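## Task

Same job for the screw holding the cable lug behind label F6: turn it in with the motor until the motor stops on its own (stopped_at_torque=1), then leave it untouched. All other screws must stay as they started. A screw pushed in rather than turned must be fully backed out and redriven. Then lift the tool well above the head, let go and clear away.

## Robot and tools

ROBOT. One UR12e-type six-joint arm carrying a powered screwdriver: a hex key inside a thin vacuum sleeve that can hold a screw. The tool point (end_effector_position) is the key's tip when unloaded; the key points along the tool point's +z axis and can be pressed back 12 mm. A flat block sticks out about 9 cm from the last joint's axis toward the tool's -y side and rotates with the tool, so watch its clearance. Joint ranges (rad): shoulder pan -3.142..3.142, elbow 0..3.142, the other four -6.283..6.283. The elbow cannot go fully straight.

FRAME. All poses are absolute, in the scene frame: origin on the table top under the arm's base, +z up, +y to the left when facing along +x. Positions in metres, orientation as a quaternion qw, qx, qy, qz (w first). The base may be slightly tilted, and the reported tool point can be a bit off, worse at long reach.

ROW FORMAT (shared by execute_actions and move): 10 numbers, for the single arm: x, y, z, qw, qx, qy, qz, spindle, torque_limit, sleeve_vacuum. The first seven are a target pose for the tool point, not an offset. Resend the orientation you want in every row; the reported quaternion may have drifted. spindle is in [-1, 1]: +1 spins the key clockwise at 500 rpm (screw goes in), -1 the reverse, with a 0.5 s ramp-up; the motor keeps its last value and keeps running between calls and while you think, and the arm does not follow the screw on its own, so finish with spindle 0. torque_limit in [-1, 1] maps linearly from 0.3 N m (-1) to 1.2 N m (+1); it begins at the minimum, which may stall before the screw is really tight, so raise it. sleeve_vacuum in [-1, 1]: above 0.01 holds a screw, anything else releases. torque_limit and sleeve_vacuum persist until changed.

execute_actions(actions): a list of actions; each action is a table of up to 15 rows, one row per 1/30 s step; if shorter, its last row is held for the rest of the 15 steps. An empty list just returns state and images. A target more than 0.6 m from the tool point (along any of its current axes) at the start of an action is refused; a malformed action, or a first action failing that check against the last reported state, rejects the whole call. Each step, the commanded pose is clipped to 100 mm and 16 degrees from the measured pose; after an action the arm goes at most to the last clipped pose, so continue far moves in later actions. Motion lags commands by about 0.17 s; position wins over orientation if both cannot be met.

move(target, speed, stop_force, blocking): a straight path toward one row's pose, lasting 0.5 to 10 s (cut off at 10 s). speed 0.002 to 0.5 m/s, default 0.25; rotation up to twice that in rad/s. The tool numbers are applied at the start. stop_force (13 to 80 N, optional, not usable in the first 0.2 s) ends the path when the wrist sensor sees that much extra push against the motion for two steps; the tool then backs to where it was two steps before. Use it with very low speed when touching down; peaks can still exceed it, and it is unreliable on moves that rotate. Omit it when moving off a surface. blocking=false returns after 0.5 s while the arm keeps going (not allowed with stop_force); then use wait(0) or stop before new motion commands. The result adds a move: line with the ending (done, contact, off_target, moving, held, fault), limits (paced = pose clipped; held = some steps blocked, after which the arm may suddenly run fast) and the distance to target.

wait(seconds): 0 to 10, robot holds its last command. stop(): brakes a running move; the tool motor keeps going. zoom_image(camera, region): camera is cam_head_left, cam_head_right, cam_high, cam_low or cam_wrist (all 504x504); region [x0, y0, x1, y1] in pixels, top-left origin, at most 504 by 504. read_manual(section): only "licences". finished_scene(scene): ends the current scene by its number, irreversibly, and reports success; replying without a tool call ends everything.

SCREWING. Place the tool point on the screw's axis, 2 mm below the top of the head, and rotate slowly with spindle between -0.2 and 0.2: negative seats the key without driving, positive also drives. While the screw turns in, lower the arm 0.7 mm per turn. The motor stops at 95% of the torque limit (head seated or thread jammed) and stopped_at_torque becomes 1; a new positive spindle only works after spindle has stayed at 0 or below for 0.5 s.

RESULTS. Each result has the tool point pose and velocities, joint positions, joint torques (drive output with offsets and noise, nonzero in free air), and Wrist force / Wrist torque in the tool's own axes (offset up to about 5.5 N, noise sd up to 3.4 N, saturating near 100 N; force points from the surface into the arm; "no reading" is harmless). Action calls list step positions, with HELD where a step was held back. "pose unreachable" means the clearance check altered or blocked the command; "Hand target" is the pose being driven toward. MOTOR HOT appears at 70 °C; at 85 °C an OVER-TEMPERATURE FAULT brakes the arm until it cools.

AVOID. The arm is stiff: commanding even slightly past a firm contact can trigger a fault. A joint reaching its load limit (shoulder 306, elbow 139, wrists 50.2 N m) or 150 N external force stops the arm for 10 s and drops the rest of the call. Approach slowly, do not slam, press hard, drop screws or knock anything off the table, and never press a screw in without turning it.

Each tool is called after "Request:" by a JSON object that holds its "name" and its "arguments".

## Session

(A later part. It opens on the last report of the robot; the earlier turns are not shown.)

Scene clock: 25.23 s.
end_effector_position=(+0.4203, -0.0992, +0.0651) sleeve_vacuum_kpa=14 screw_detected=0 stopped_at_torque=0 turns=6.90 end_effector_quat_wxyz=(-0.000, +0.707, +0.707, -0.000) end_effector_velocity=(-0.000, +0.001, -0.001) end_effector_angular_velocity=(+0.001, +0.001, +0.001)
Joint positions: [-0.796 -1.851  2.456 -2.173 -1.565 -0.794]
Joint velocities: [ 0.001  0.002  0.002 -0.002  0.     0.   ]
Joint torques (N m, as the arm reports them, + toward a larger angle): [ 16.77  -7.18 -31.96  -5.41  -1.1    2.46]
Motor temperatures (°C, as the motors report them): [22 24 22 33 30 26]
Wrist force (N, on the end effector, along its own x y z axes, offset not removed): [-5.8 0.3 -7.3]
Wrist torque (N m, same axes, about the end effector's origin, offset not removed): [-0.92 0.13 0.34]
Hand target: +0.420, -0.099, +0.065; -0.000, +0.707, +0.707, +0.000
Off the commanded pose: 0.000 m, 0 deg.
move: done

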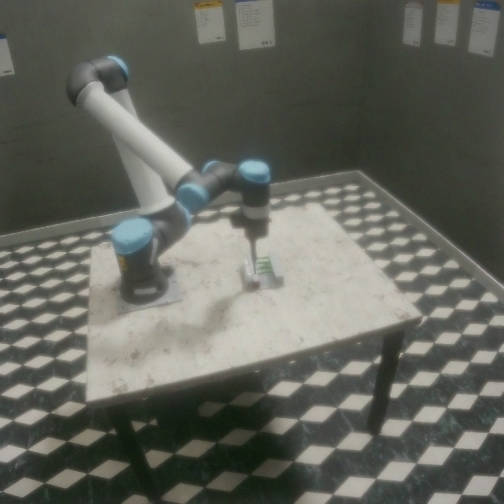

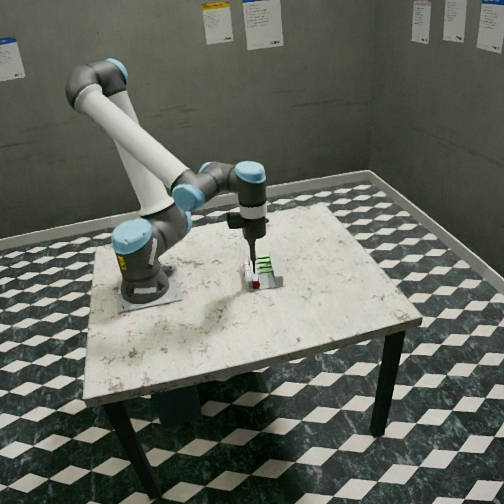

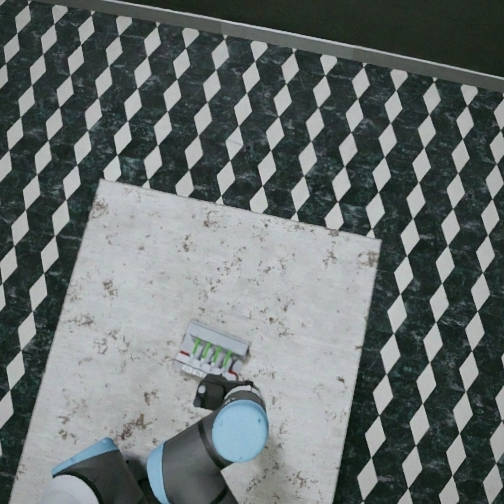

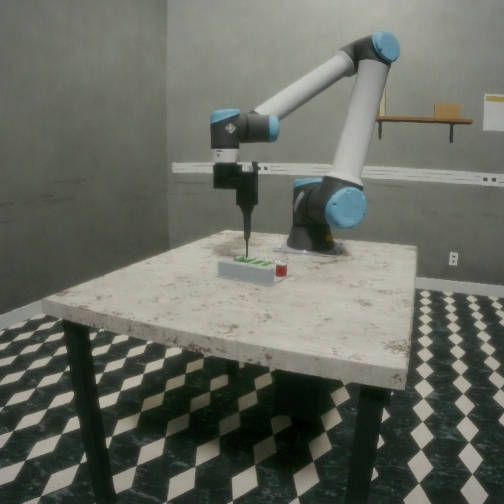

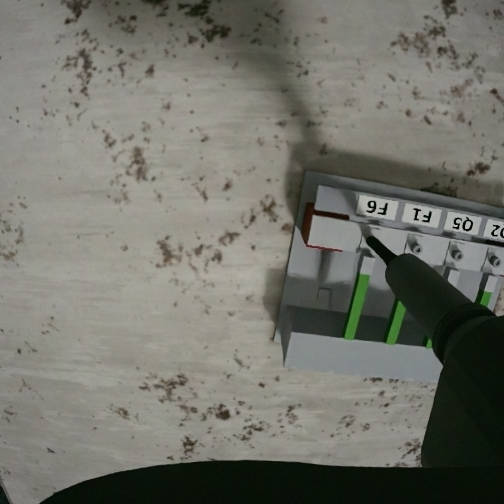

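Request:
{"name": "zoom_image", "arguments": {"camera": "cam_wrist", "region": [350, 220, 390, 256]}}

Request:
{"name": "zoom_image", "arguments": {"camera": "cam_low", "region": [235, 240, 260, 262]}}

Request:
{"name": "wait", "arguments": {"seconds": 0.3}}

Region (350, 220, 390, 256) of cam_wrist's 504x504 image, scaled by 12.600, with more detail than that image has; it fills the top 454 rows of this view, and the rest is white.

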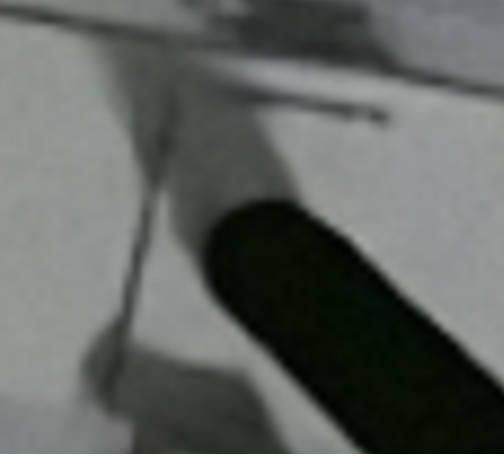

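Region (235, 240, 260, 262) of cam_low's 504x504 image, scaled by 20.160, with more detail than that image has; it fills the top 444 rows of this view, and the rest is white.

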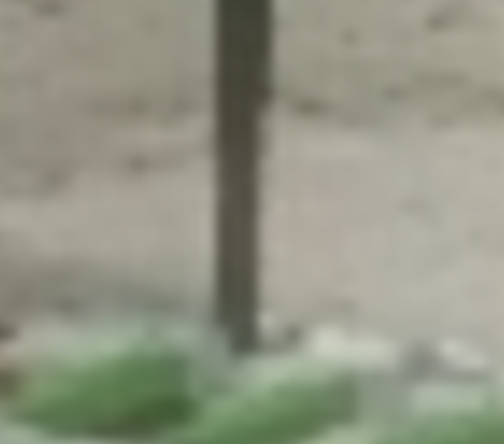

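Scene clock: 25.73 s.
end_effector_position=(+0.4203, -0.0992, +0.0650) sleeve_vacuum_kpa=14 screw_detected=0 stopped_at_torque=0 turns=7.11 end_effector_quat_wxyz=(+0.000, +0.707, +0.707, -0.000) end_effector_velocity=(+0.000, +0.000, +0.000) end_effector_angular_velocity=(+0.000, +0.000, +0.001)
Joint positions: [-0.796 -1.851  2.456 -2.174 -1.565 -0.794]
Joint velocities: [ 0.001 -0.    -0.     0.     0.    -0.001]
Joint torques (N m, as the arm reports them, + toward a larger angle): [ 16.96  -8.09 -31.71  -5.09  -1.05   2.31]
Motor temperatures (°C, as the motors report them): [22 24 22 33 30 26]
Wrist force (N, on the end effector, along its own x y z axes, offset not removed): [-5.8 1.2 -7.7]
Wrist torque (N m, same axes, about the end effector's origin, offset not removed): [-0.68 -0.02 0.22]
Hand target: +0.420, -0.099, +0.065; -0.000, +0.707, +0.707, +0.000
Off the commanded pose: 0.000 m, 0 deg.
wait: 0.30 s; no rest ("spindle" is on)

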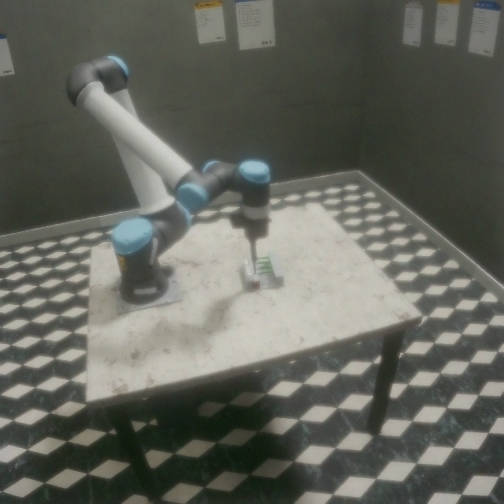

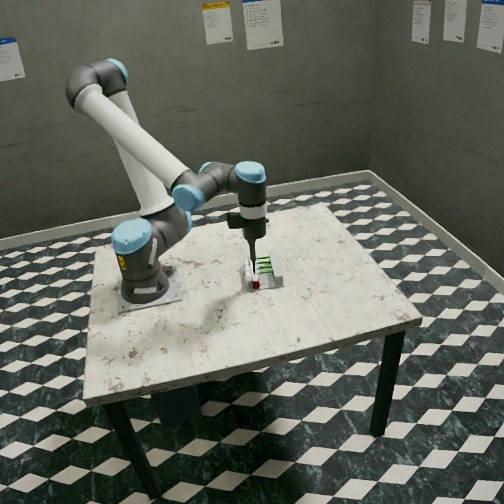

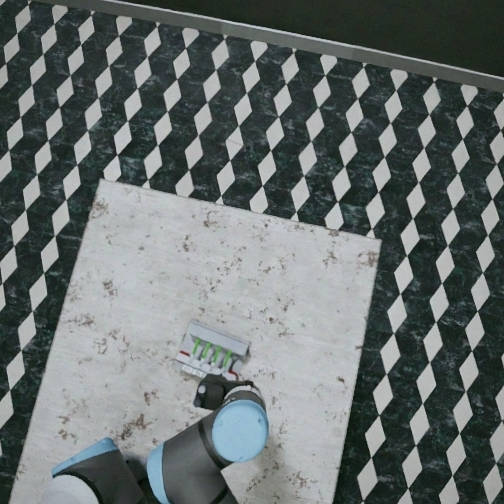

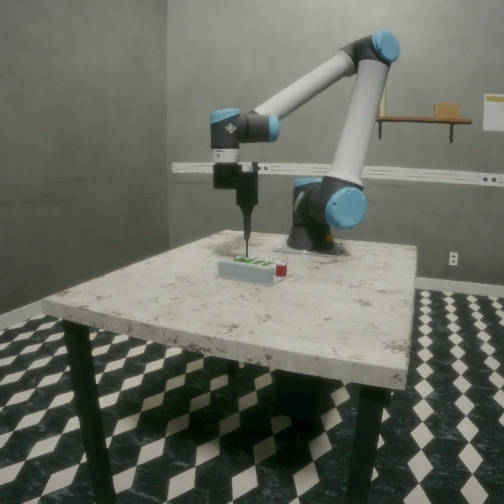

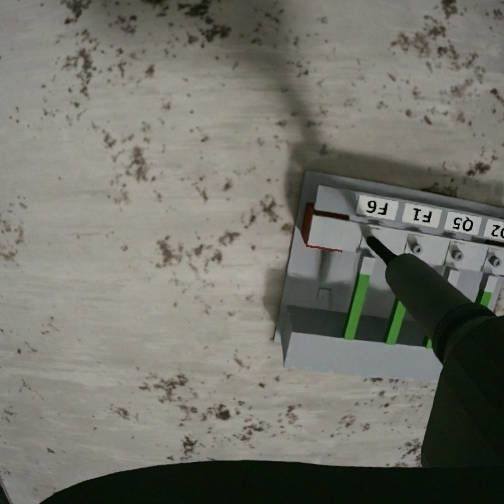

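Request:
{"name": "move", "arguments": {"target": [0.4203,-0.0992,0.073,0,0.7071,0.7071,0,0.05,1,1], "speed": 0.02}}

Request:
{"name": "move", "arguments": {"target": [0.4219,-0.1001,0.073,0,0.7071,0.7071,0,0.05,1,1], "speed": 0.01}}

Request:
{"name": "move", "arguments": {"target": [0.4219,-0.1001,0.066,0,0.7071,0.7071,0,0.05,1,1], "speed": 0.005}}

Request:
{"name": "zoom_image", "arguments": {"camera": "cam_wrist", "region": [350, 220, 390, 256]}}

Scene clock: 27.30 s.
end_effector_position=(+0.4203, -0.0991, +0.0726) sleeve_vacuum_kpa=14 screw_detected=0 stopped_at_torque=0 turns=7.76 end_effector_quat_wxyz=(-0.000, +0.707, +0.707, -0.000) end_effector_velocity=(+0.000, +0.000, +0.003) end_effector_angular_velocity=(+0.000, -0.000, +0.001)
Joint positions: [-0.796 -1.862  2.447 -2.153 -1.565 -0.794]
Joint velocities: [ 0.    -0.003 -0.004  0.007  0.    -0.   ]
Joint torques (N m, as the arm reports them, + toward a larger angle): [-12.85 -29.82 -60.28  -1.92  -0.47  -3.14]
Motor temperatures (°C, as the motors report them): [22 24 22 33 30 26]
Wrist force (N, on the end effector, along its own x y z axes, offset not removed): [0.0 -1.1 0.0]
Wrist torque (N m, same axes, about the end effector's origin, offset not removed): [-0.53 -0.25 0.21]
Hand target: +0.420, -0.099, +0.073; +0.000, +0.707, +0.707, -0.000
Off the commanded pose: 0.000 m, 0 deg.
move: done

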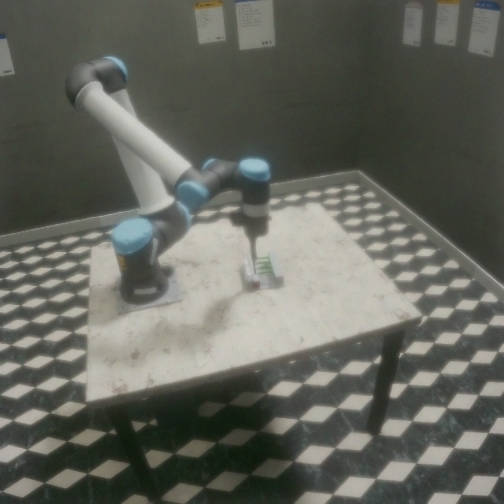

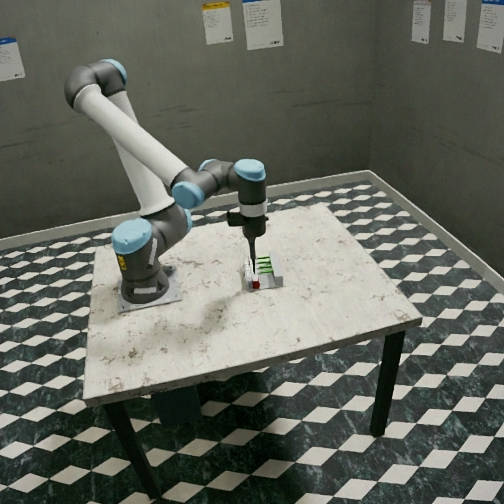

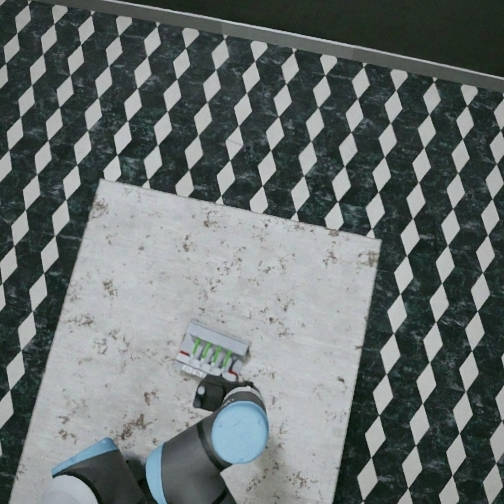

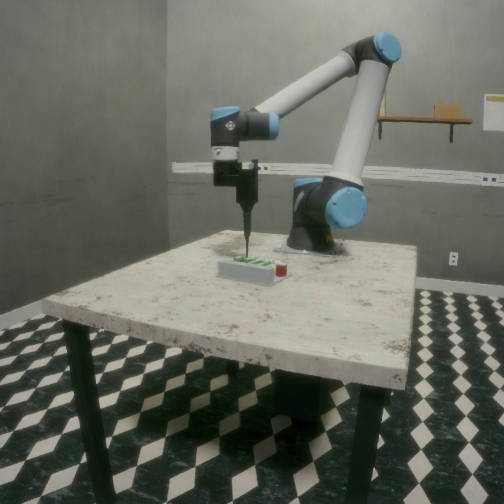

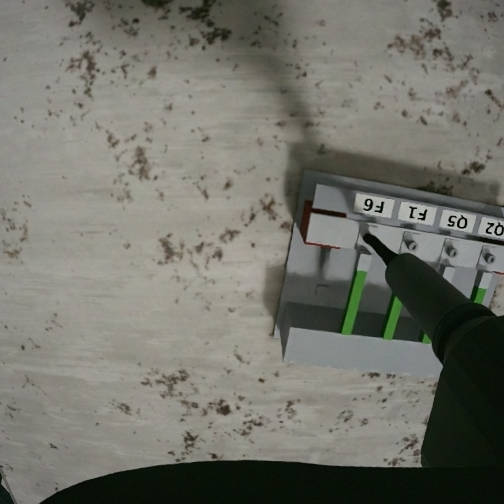

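Scene clock: 28.00 s.
end_effector_position=(+0.4218, -0.1000, +0.0730) sleeve_vacuum_kpa=14 screw_detected=0 stopped_at_torque=0 turns=8.05 end_effector_quat_wxyz=(+0.000, +0.707, +0.707, -0.000) end_effector_velocity=(+0.001, -0.000, +0.000) end_effector_angular_velocity=(-0.000, -0.001, +0.001)
Joint positions: [-0.795 -1.858  2.444 -2.154 -1.565 -0.793]
Joint velocities: [ 0.001  0.002 -0.001 -0.001  0.     0.   ]
Joint torques (N m, as the arm reports them, + toward a larger angle): [ 15.84  -8.42 -60.99  -7.58   0.42   2.4 ]
Motor temperatures (°C, as the motors report them): [22 24 22 33 30 26]
Wrist force (N, on the end effector, along its own x y z axes, offset not removed): [0.2 -1.8 -1.5]
Wrist torque (N m, same axes, about the end effector's origin, offset not removed): [-0.72 -0.47 0.27]
Hand target: +0.422, -0.100, +0.073; -0.000, +0.707, +0.707, +0.000
Off the commanded pose: 0.000 m, 0 deg.
move: done

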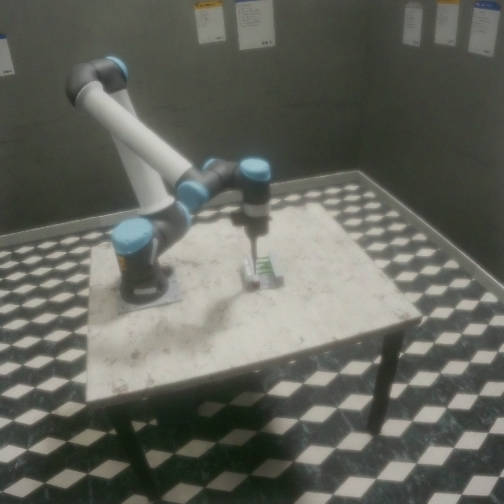

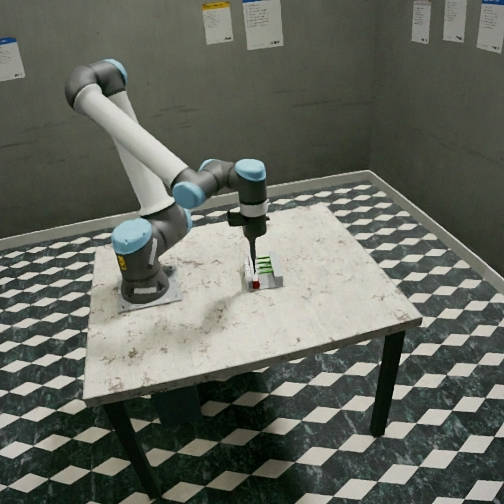

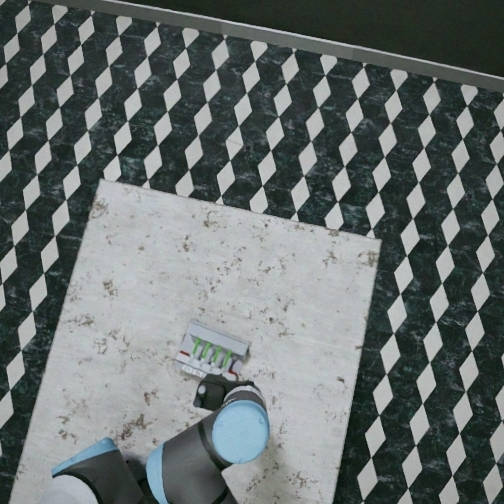

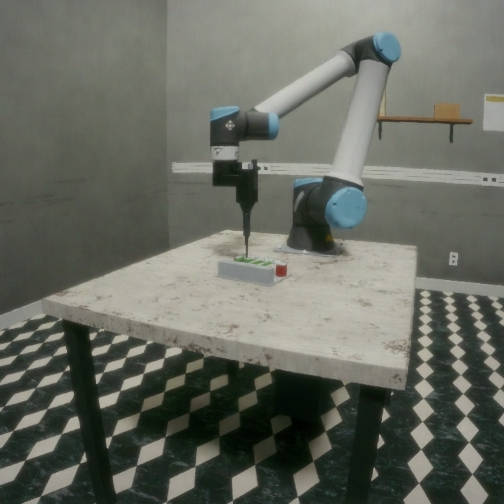

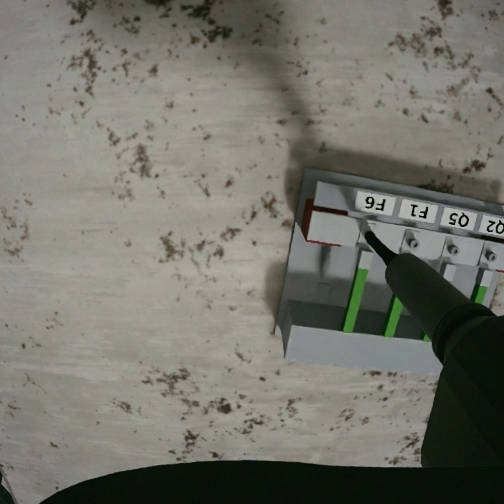

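Scene clock: 29.60 s.
end_effector_position=(+0.4219, -0.1001, +0.0662) sleeve_vacuum_kpa=14 screw_detected=0 stopped_at_torque=0 turns=8.72 end_effector_quat_wxyz=(+0.000, +0.707, +0.707, -0.000) end_effector_velocity=(+0.000, -0.001, -0.001) end_effector_angular_velocity=(-0.001, -0.001, -0.000)
Joint positions: [-0.794 -1.848  2.452 -2.172 -1.565 -0.793]
Joint velocities: [-0.     0.002  0.001 -0.005 -0.001 -0.   ]
Joint torques (N m, as the arm reports them, + toward a larger angle): [ 14.99  -6.72 -36.81  -7.31   0.95   2.36]
Motor temperatures (°C, as the motors report them): [22 24 22 33 30 26]
Wrist force (N, on the end effector, along its own x y z axes, offset not removed): [0.1 -1.5 -6.8]
Wrist torque (N m, same axes, about the end effector's origin, offset not removed): [-0.65 -0.30 0.24]
Hand target: +0.422, -0.100, +0.066; -0.000, +0.707, +0.707, +0.000
Off the commanded pose: 0.000 m, 0 deg.
move: done

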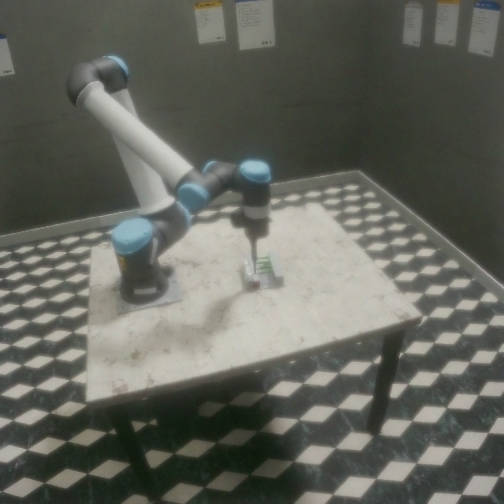

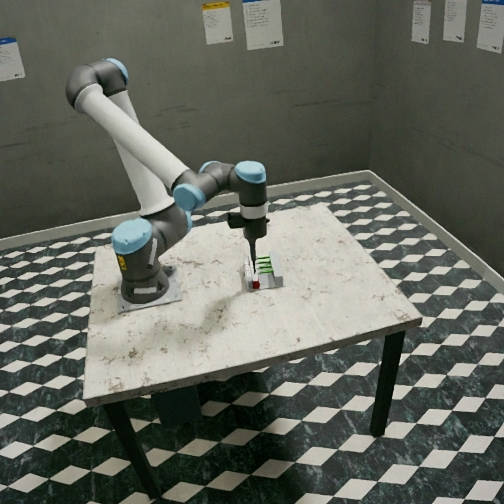

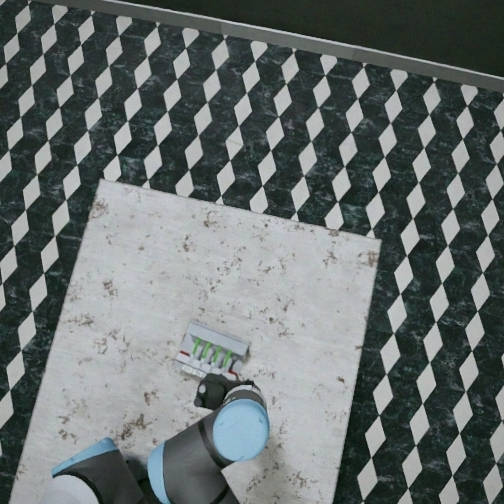

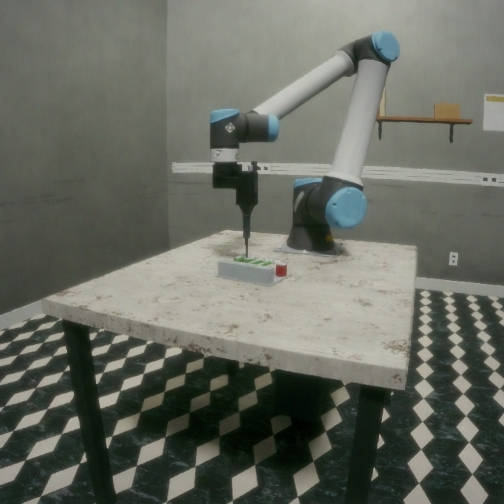

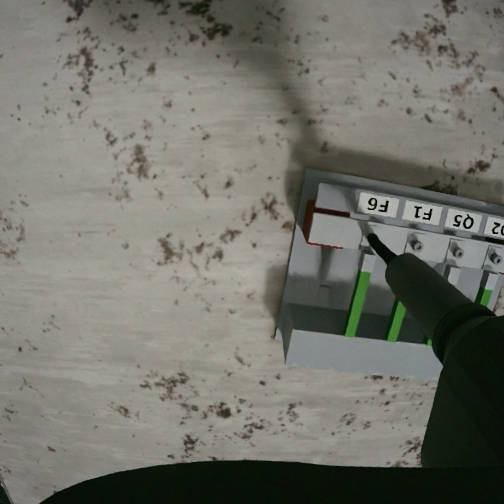

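Region (350, 220, 390, 256) of cam_wrist's 504x504 image, scaled by 12.600, with more detail than that image has; it fills the top 454 rows of this view, and the rest is white.

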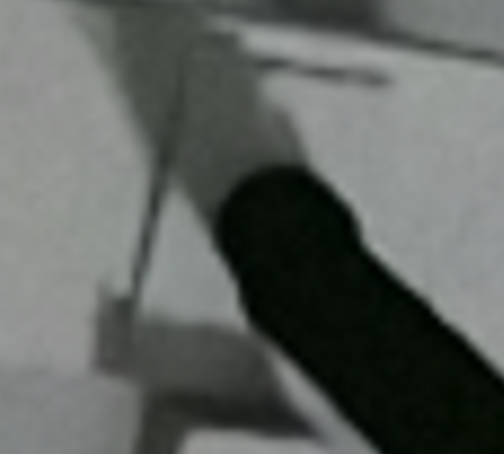

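Request:
{"name": "move", "arguments": {"target": [0.4215,-0.1001,0.073,0,0.7071,0.7071,0,0.05,1,1], "speed": 0.02}}

Request:
{"name": "move", "arguments": {"target": [0.4203,-0.1,0.073,0,0.7071,0.7071,0,0.05,1,1], "speed": 0.01}}

Request:
{"name": "move", "arguments": {"target": [0.4203,-0.1,0.066,0,0.7071,0.7071,0,0.05,1,1], "speed": 0.005}}

Request:
{"name": "zoom_image", "arguments": {"camera": "cam_wrist", "region": [350, 220, 390, 256]}}

Scene clock: 30.63 s.
end_effector_position=(+0.4215, -0.1001, +0.0726) sleeve_vacuum_kpa=14 screw_detected=0 stopped_at_torque=0 turns=9.15 end_effector_quat_wxyz=(-0.000, +0.707, +0.707, -0.000) end_effector_velocity=(+0.000, -0.000, +0.003) end_effector_angular_velocity=(-0.000, -0.001, -0.000)
Joint positions: [-0.795 -1.858  2.445 -2.155 -1.565 -0.793]
Joint velocities: [-0.001 -0.005 -0.003  0.007  0.    -0.   ]
Joint torques (N m, as the arm reports them, + toward a larger angle): [-14.11 -31.62 -61.07  -2.06   1.52  -3.13]
Motor temperatures (°C, as the motors report them): [22 24 22 33 30 26]
Wrist force (N, on the end effector, along its own x y z axes, offset not removed): [-2.4 -2.0 -1.4]
Wrist torque (N m, same axes, about the end effector's origin, offset not removed): [-0.79 0.30 0.29]
Hand target: +0.421, -0.100, +0.073; +0.000, +0.707, +0.707, -0.000
Off the commanded pose: 0.000 m, 0 deg.
move: done

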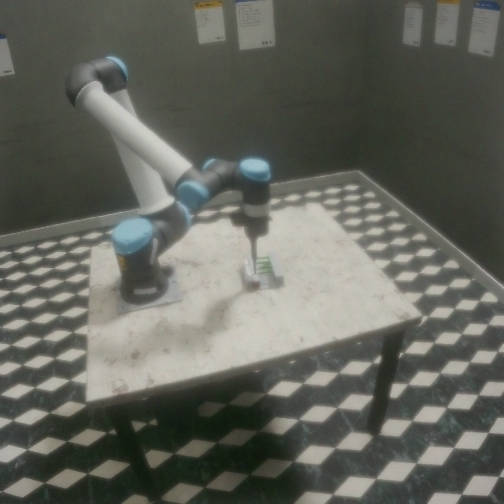

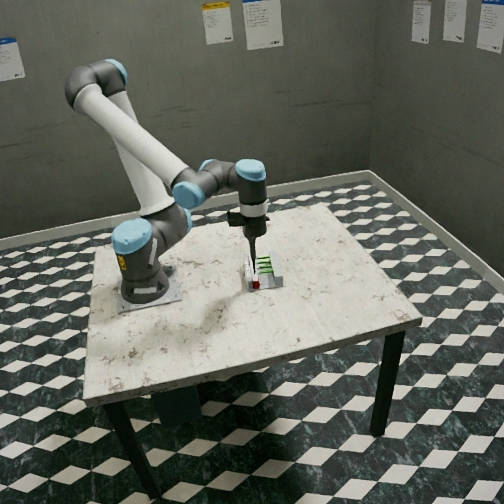

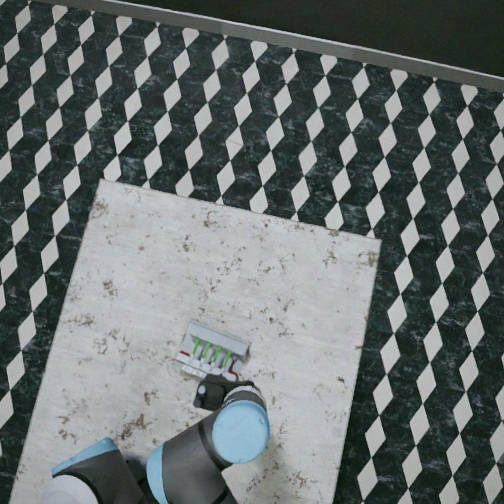

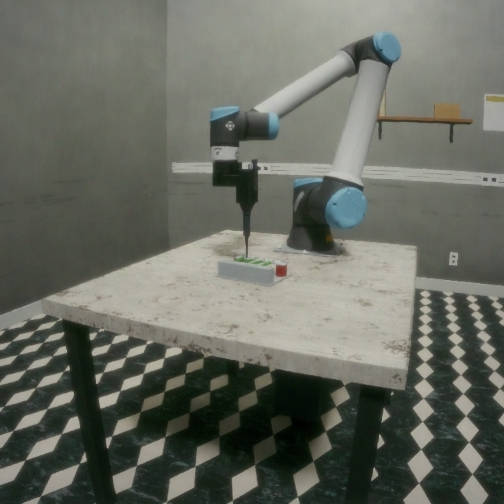

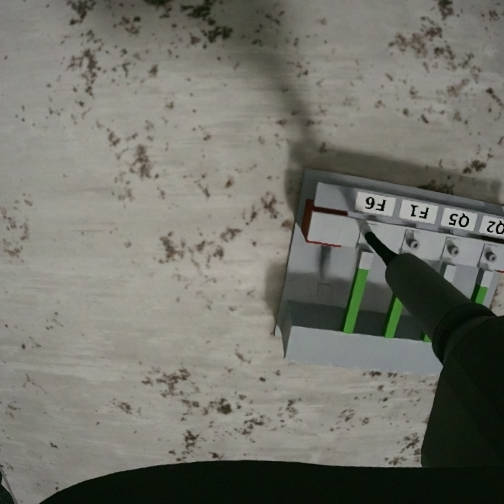

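Scene clock: 31.33 s.
end_effector_position=(+0.4204, -0.1000, +0.0730) sleeve_vacuum_kpa=14 screw_detected=0 stopped_at_torque=0 turns=9.44 end_effector_quat_wxyz=(+0.000, +0.707, +0.707, -0.000) end_effector_velocity=(-0.001, +0.002, -0.000) end_effector_angular_velocity=(+0.001, +0.002, +0.002)
Joint positions: [-0.797 -1.861  2.446 -2.153 -1.565 -0.795]
Joint velocities: [ 0.001 -0.002  0.001  0.003 -0.    -0.001]
Joint torques (N m, as the arm reports them, + toward a larger angle): [-13.41 -28.49 -40.3   -2.05   1.35  -3.14]
Motor temperatures (°C, as the motors report them): [22 24 22 33 30 26]
Wrist force (N, on the end effector, along its own x y z axes, offset not removed): [1.2 -1.7 0.2]
Wrist torque (N m, same axes, about the end effector's origin, offset not removed): [-0.66 -0.64 0.23]
Hand target: +0.420, -0.100, +0.073; +0.000, +0.707, +0.707, -0.000
Off the commanded pose: 0.000 m, 0 deg.
move: done

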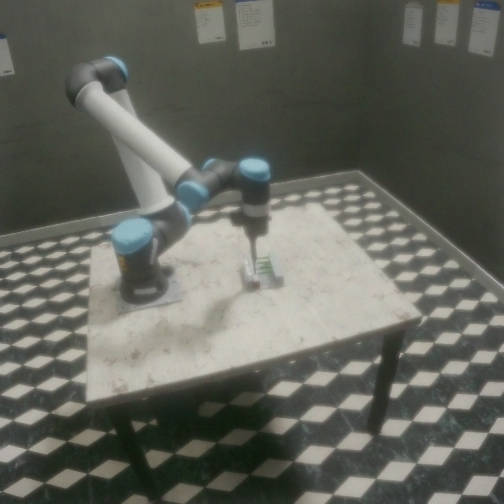

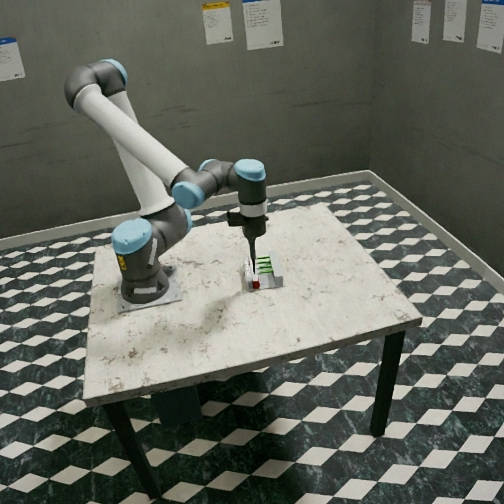

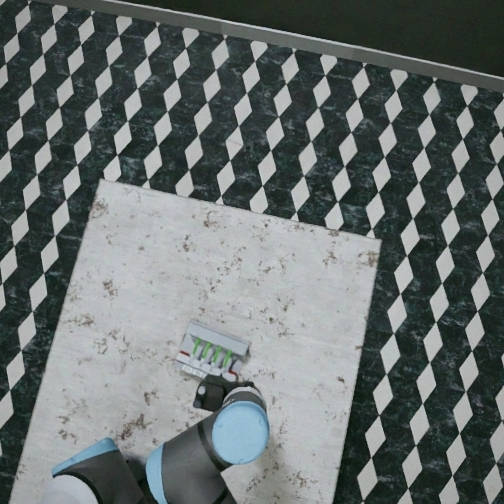

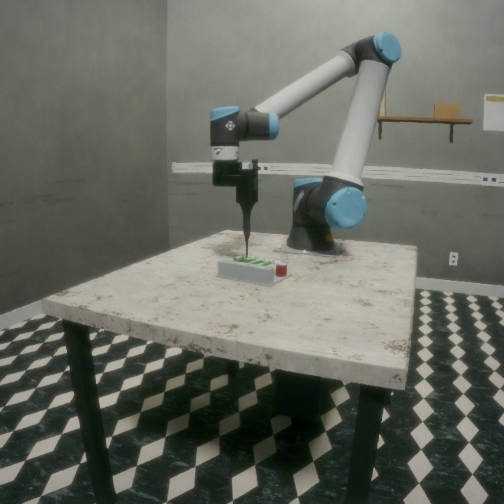

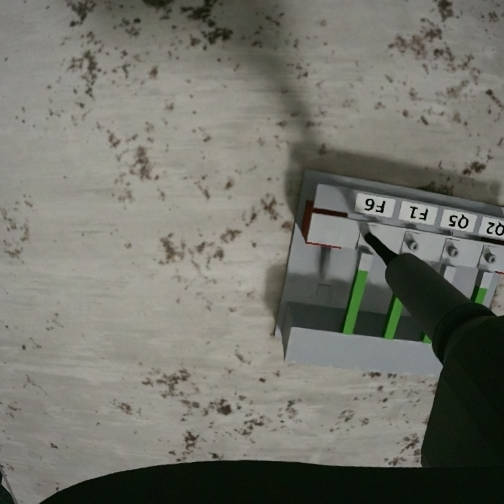

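Scene clock: 32.93 s.
end_effector_position=(+0.4203, -0.1000, +0.0662) sleeve_vacuum_kpa=40 screw_detected=1 stopped_at_torque=0 turns=10.11 end_effector_quat_wxyz=(+0.000, +0.707, +0.707, -0.000) end_effector_velocity=(-0.000, +0.000, -0.002) end_effector_angular_velocity=(+0.000, +0.001, +0.000)
Joint positions: [-0.797 -1.852  2.454 -2.171 -1.565 -0.795]
Joint velocities: [ 0.     0.002  0.002 -0.003 -0.    -0.   ]
Joint torques (N m, as the arm reports them, + toward a larger angle): [ -3.88  -6.67 -35.74  -6.31   1.32  -1.2 ]
Motor temperatures (°C, as the motors report them): [22 24 22 33 30 26]
Wrist force (N, on the end effector, along its own x y z axes, offset not removed): [0.6 3.1 -5.4]
Wrist torque (N m, same axes, about the end effector's origin, offset not removed): [-0.29 -0.24 0.18]
Hand target: +0.420, -0.100, +0.066; -0.000, +0.707, +0.707, -0.000
Off the commanded pose: 0.000 m, 0 deg.
move: done

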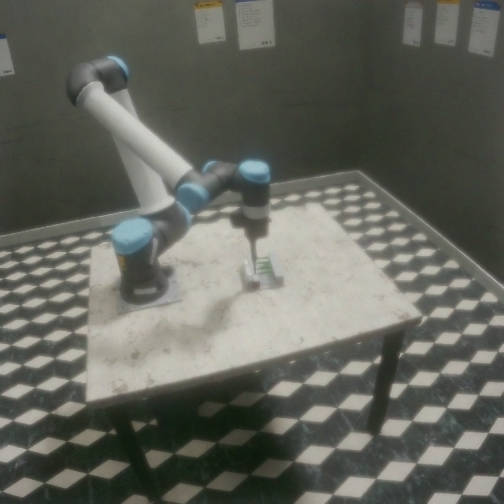

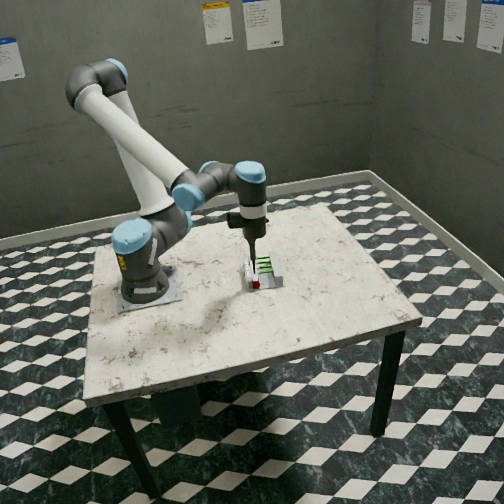

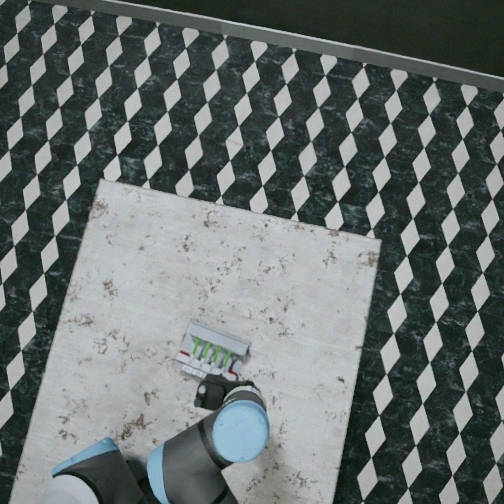

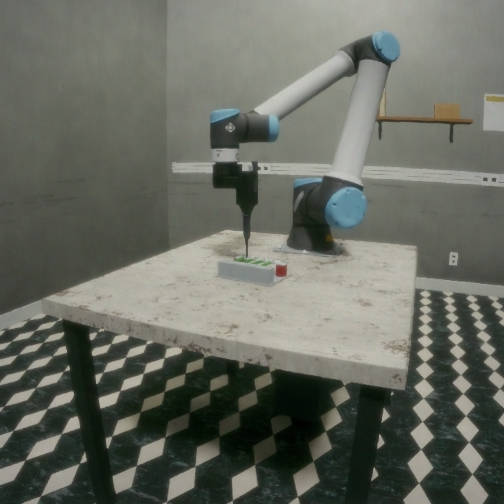

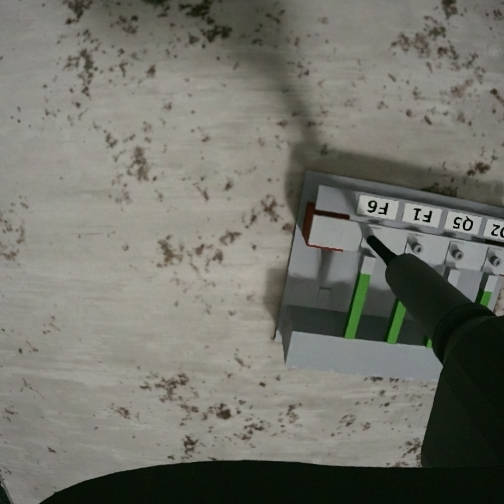

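Region (350, 220, 390, 256) of cam_wrist's 504x504 image, scaled by 12.600, with more detail than that image has; it fills the top 454 rows of this view, and the rest is white.

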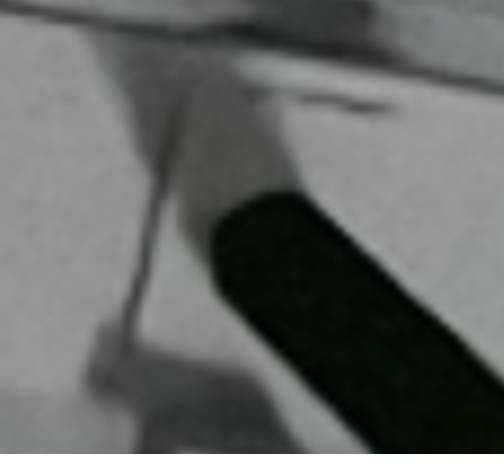

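Engaged. Force in +y(tool) suggests x slightly larger. Drive.

Request:
{"name": "move", "arguments": {"target": [0.4205,-0.1,0.061,0,0.7071,0.7071,0,0.3,1,1], "speed": 0.002}}

Scene clock: 35.80 s.
end_effector_position=(+0.4205, -0.1000, +0.0611) sleeve_vacuum_kpa=40 screw_detected=1 stopped_at_torque=1 turns=12.96 end_effector_quat_wxyz=(-0.000, +0.707, +0.707, +0.000) end_effector_velocity=(+0.000, +0.000, -0.001) end_effector_angular_velocity=(+0.000, +0.000, -0.001)
Joint positions: [-0.797 -1.844  2.46  -2.185 -1.565 -0.795]
Joint velocities: [ 0.     0.001  0.001 -0.001  0.     0.001]
Joint torques (N m, as the arm reports them, + toward a larger angle): [ 14.67  -6.26 -34.35  -7.13  -0.2    2.33]
Motor temperatures (°C, as the motors report them): [22 24 22 33 30 26]
Wrist force (N, on the end effector, along its own x y z axes, offset not removed): [-0.8 -0.6 -7.5]
Wrist torque (N m, same axes, about the end effector's origin, offset not removed): [-1.08 0.22 0.33]
Hand target: +0.421, -0.100, +0.061; -0.000, +0.707, +0.707, +0.000
Off the commanded pose: 0.000 m, 0 deg.
move: done

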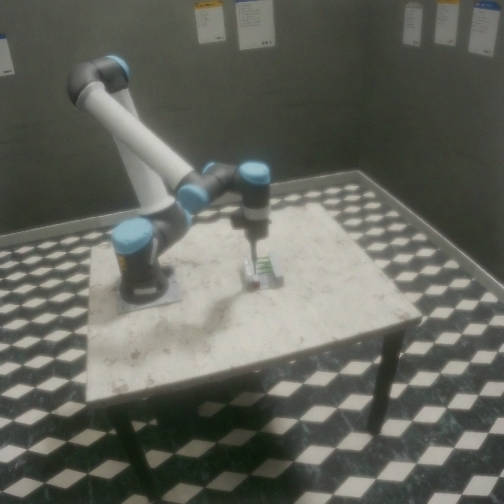

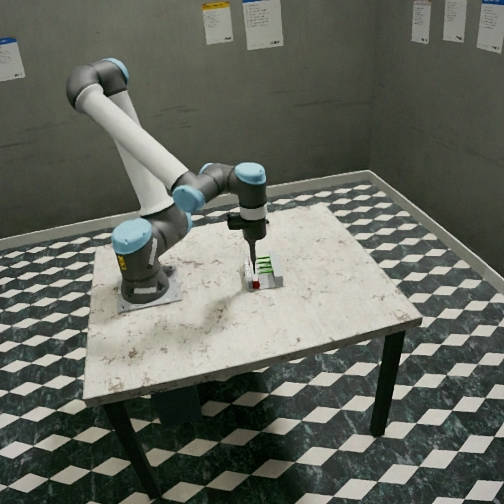

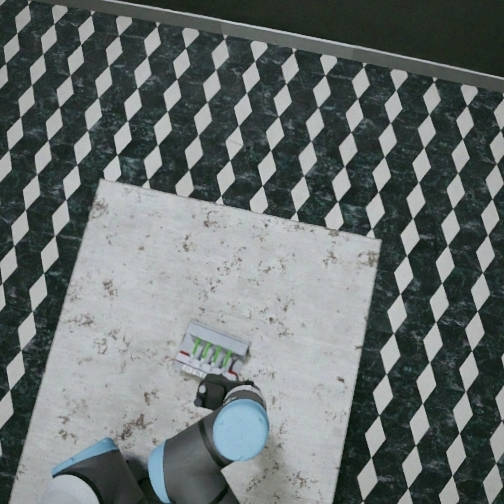

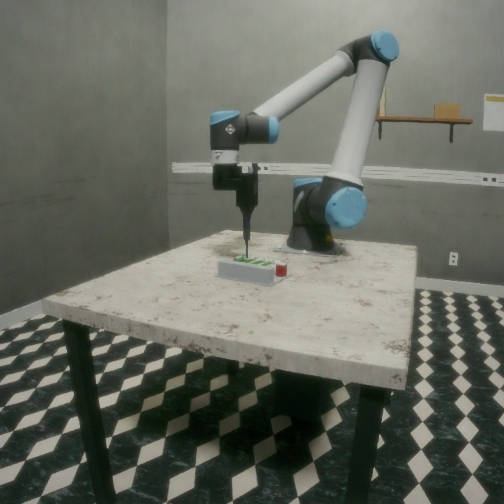

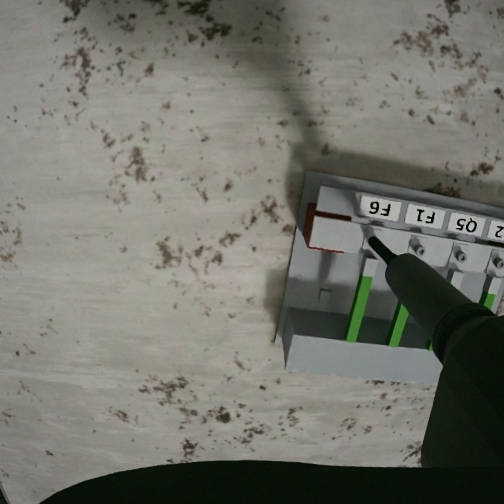

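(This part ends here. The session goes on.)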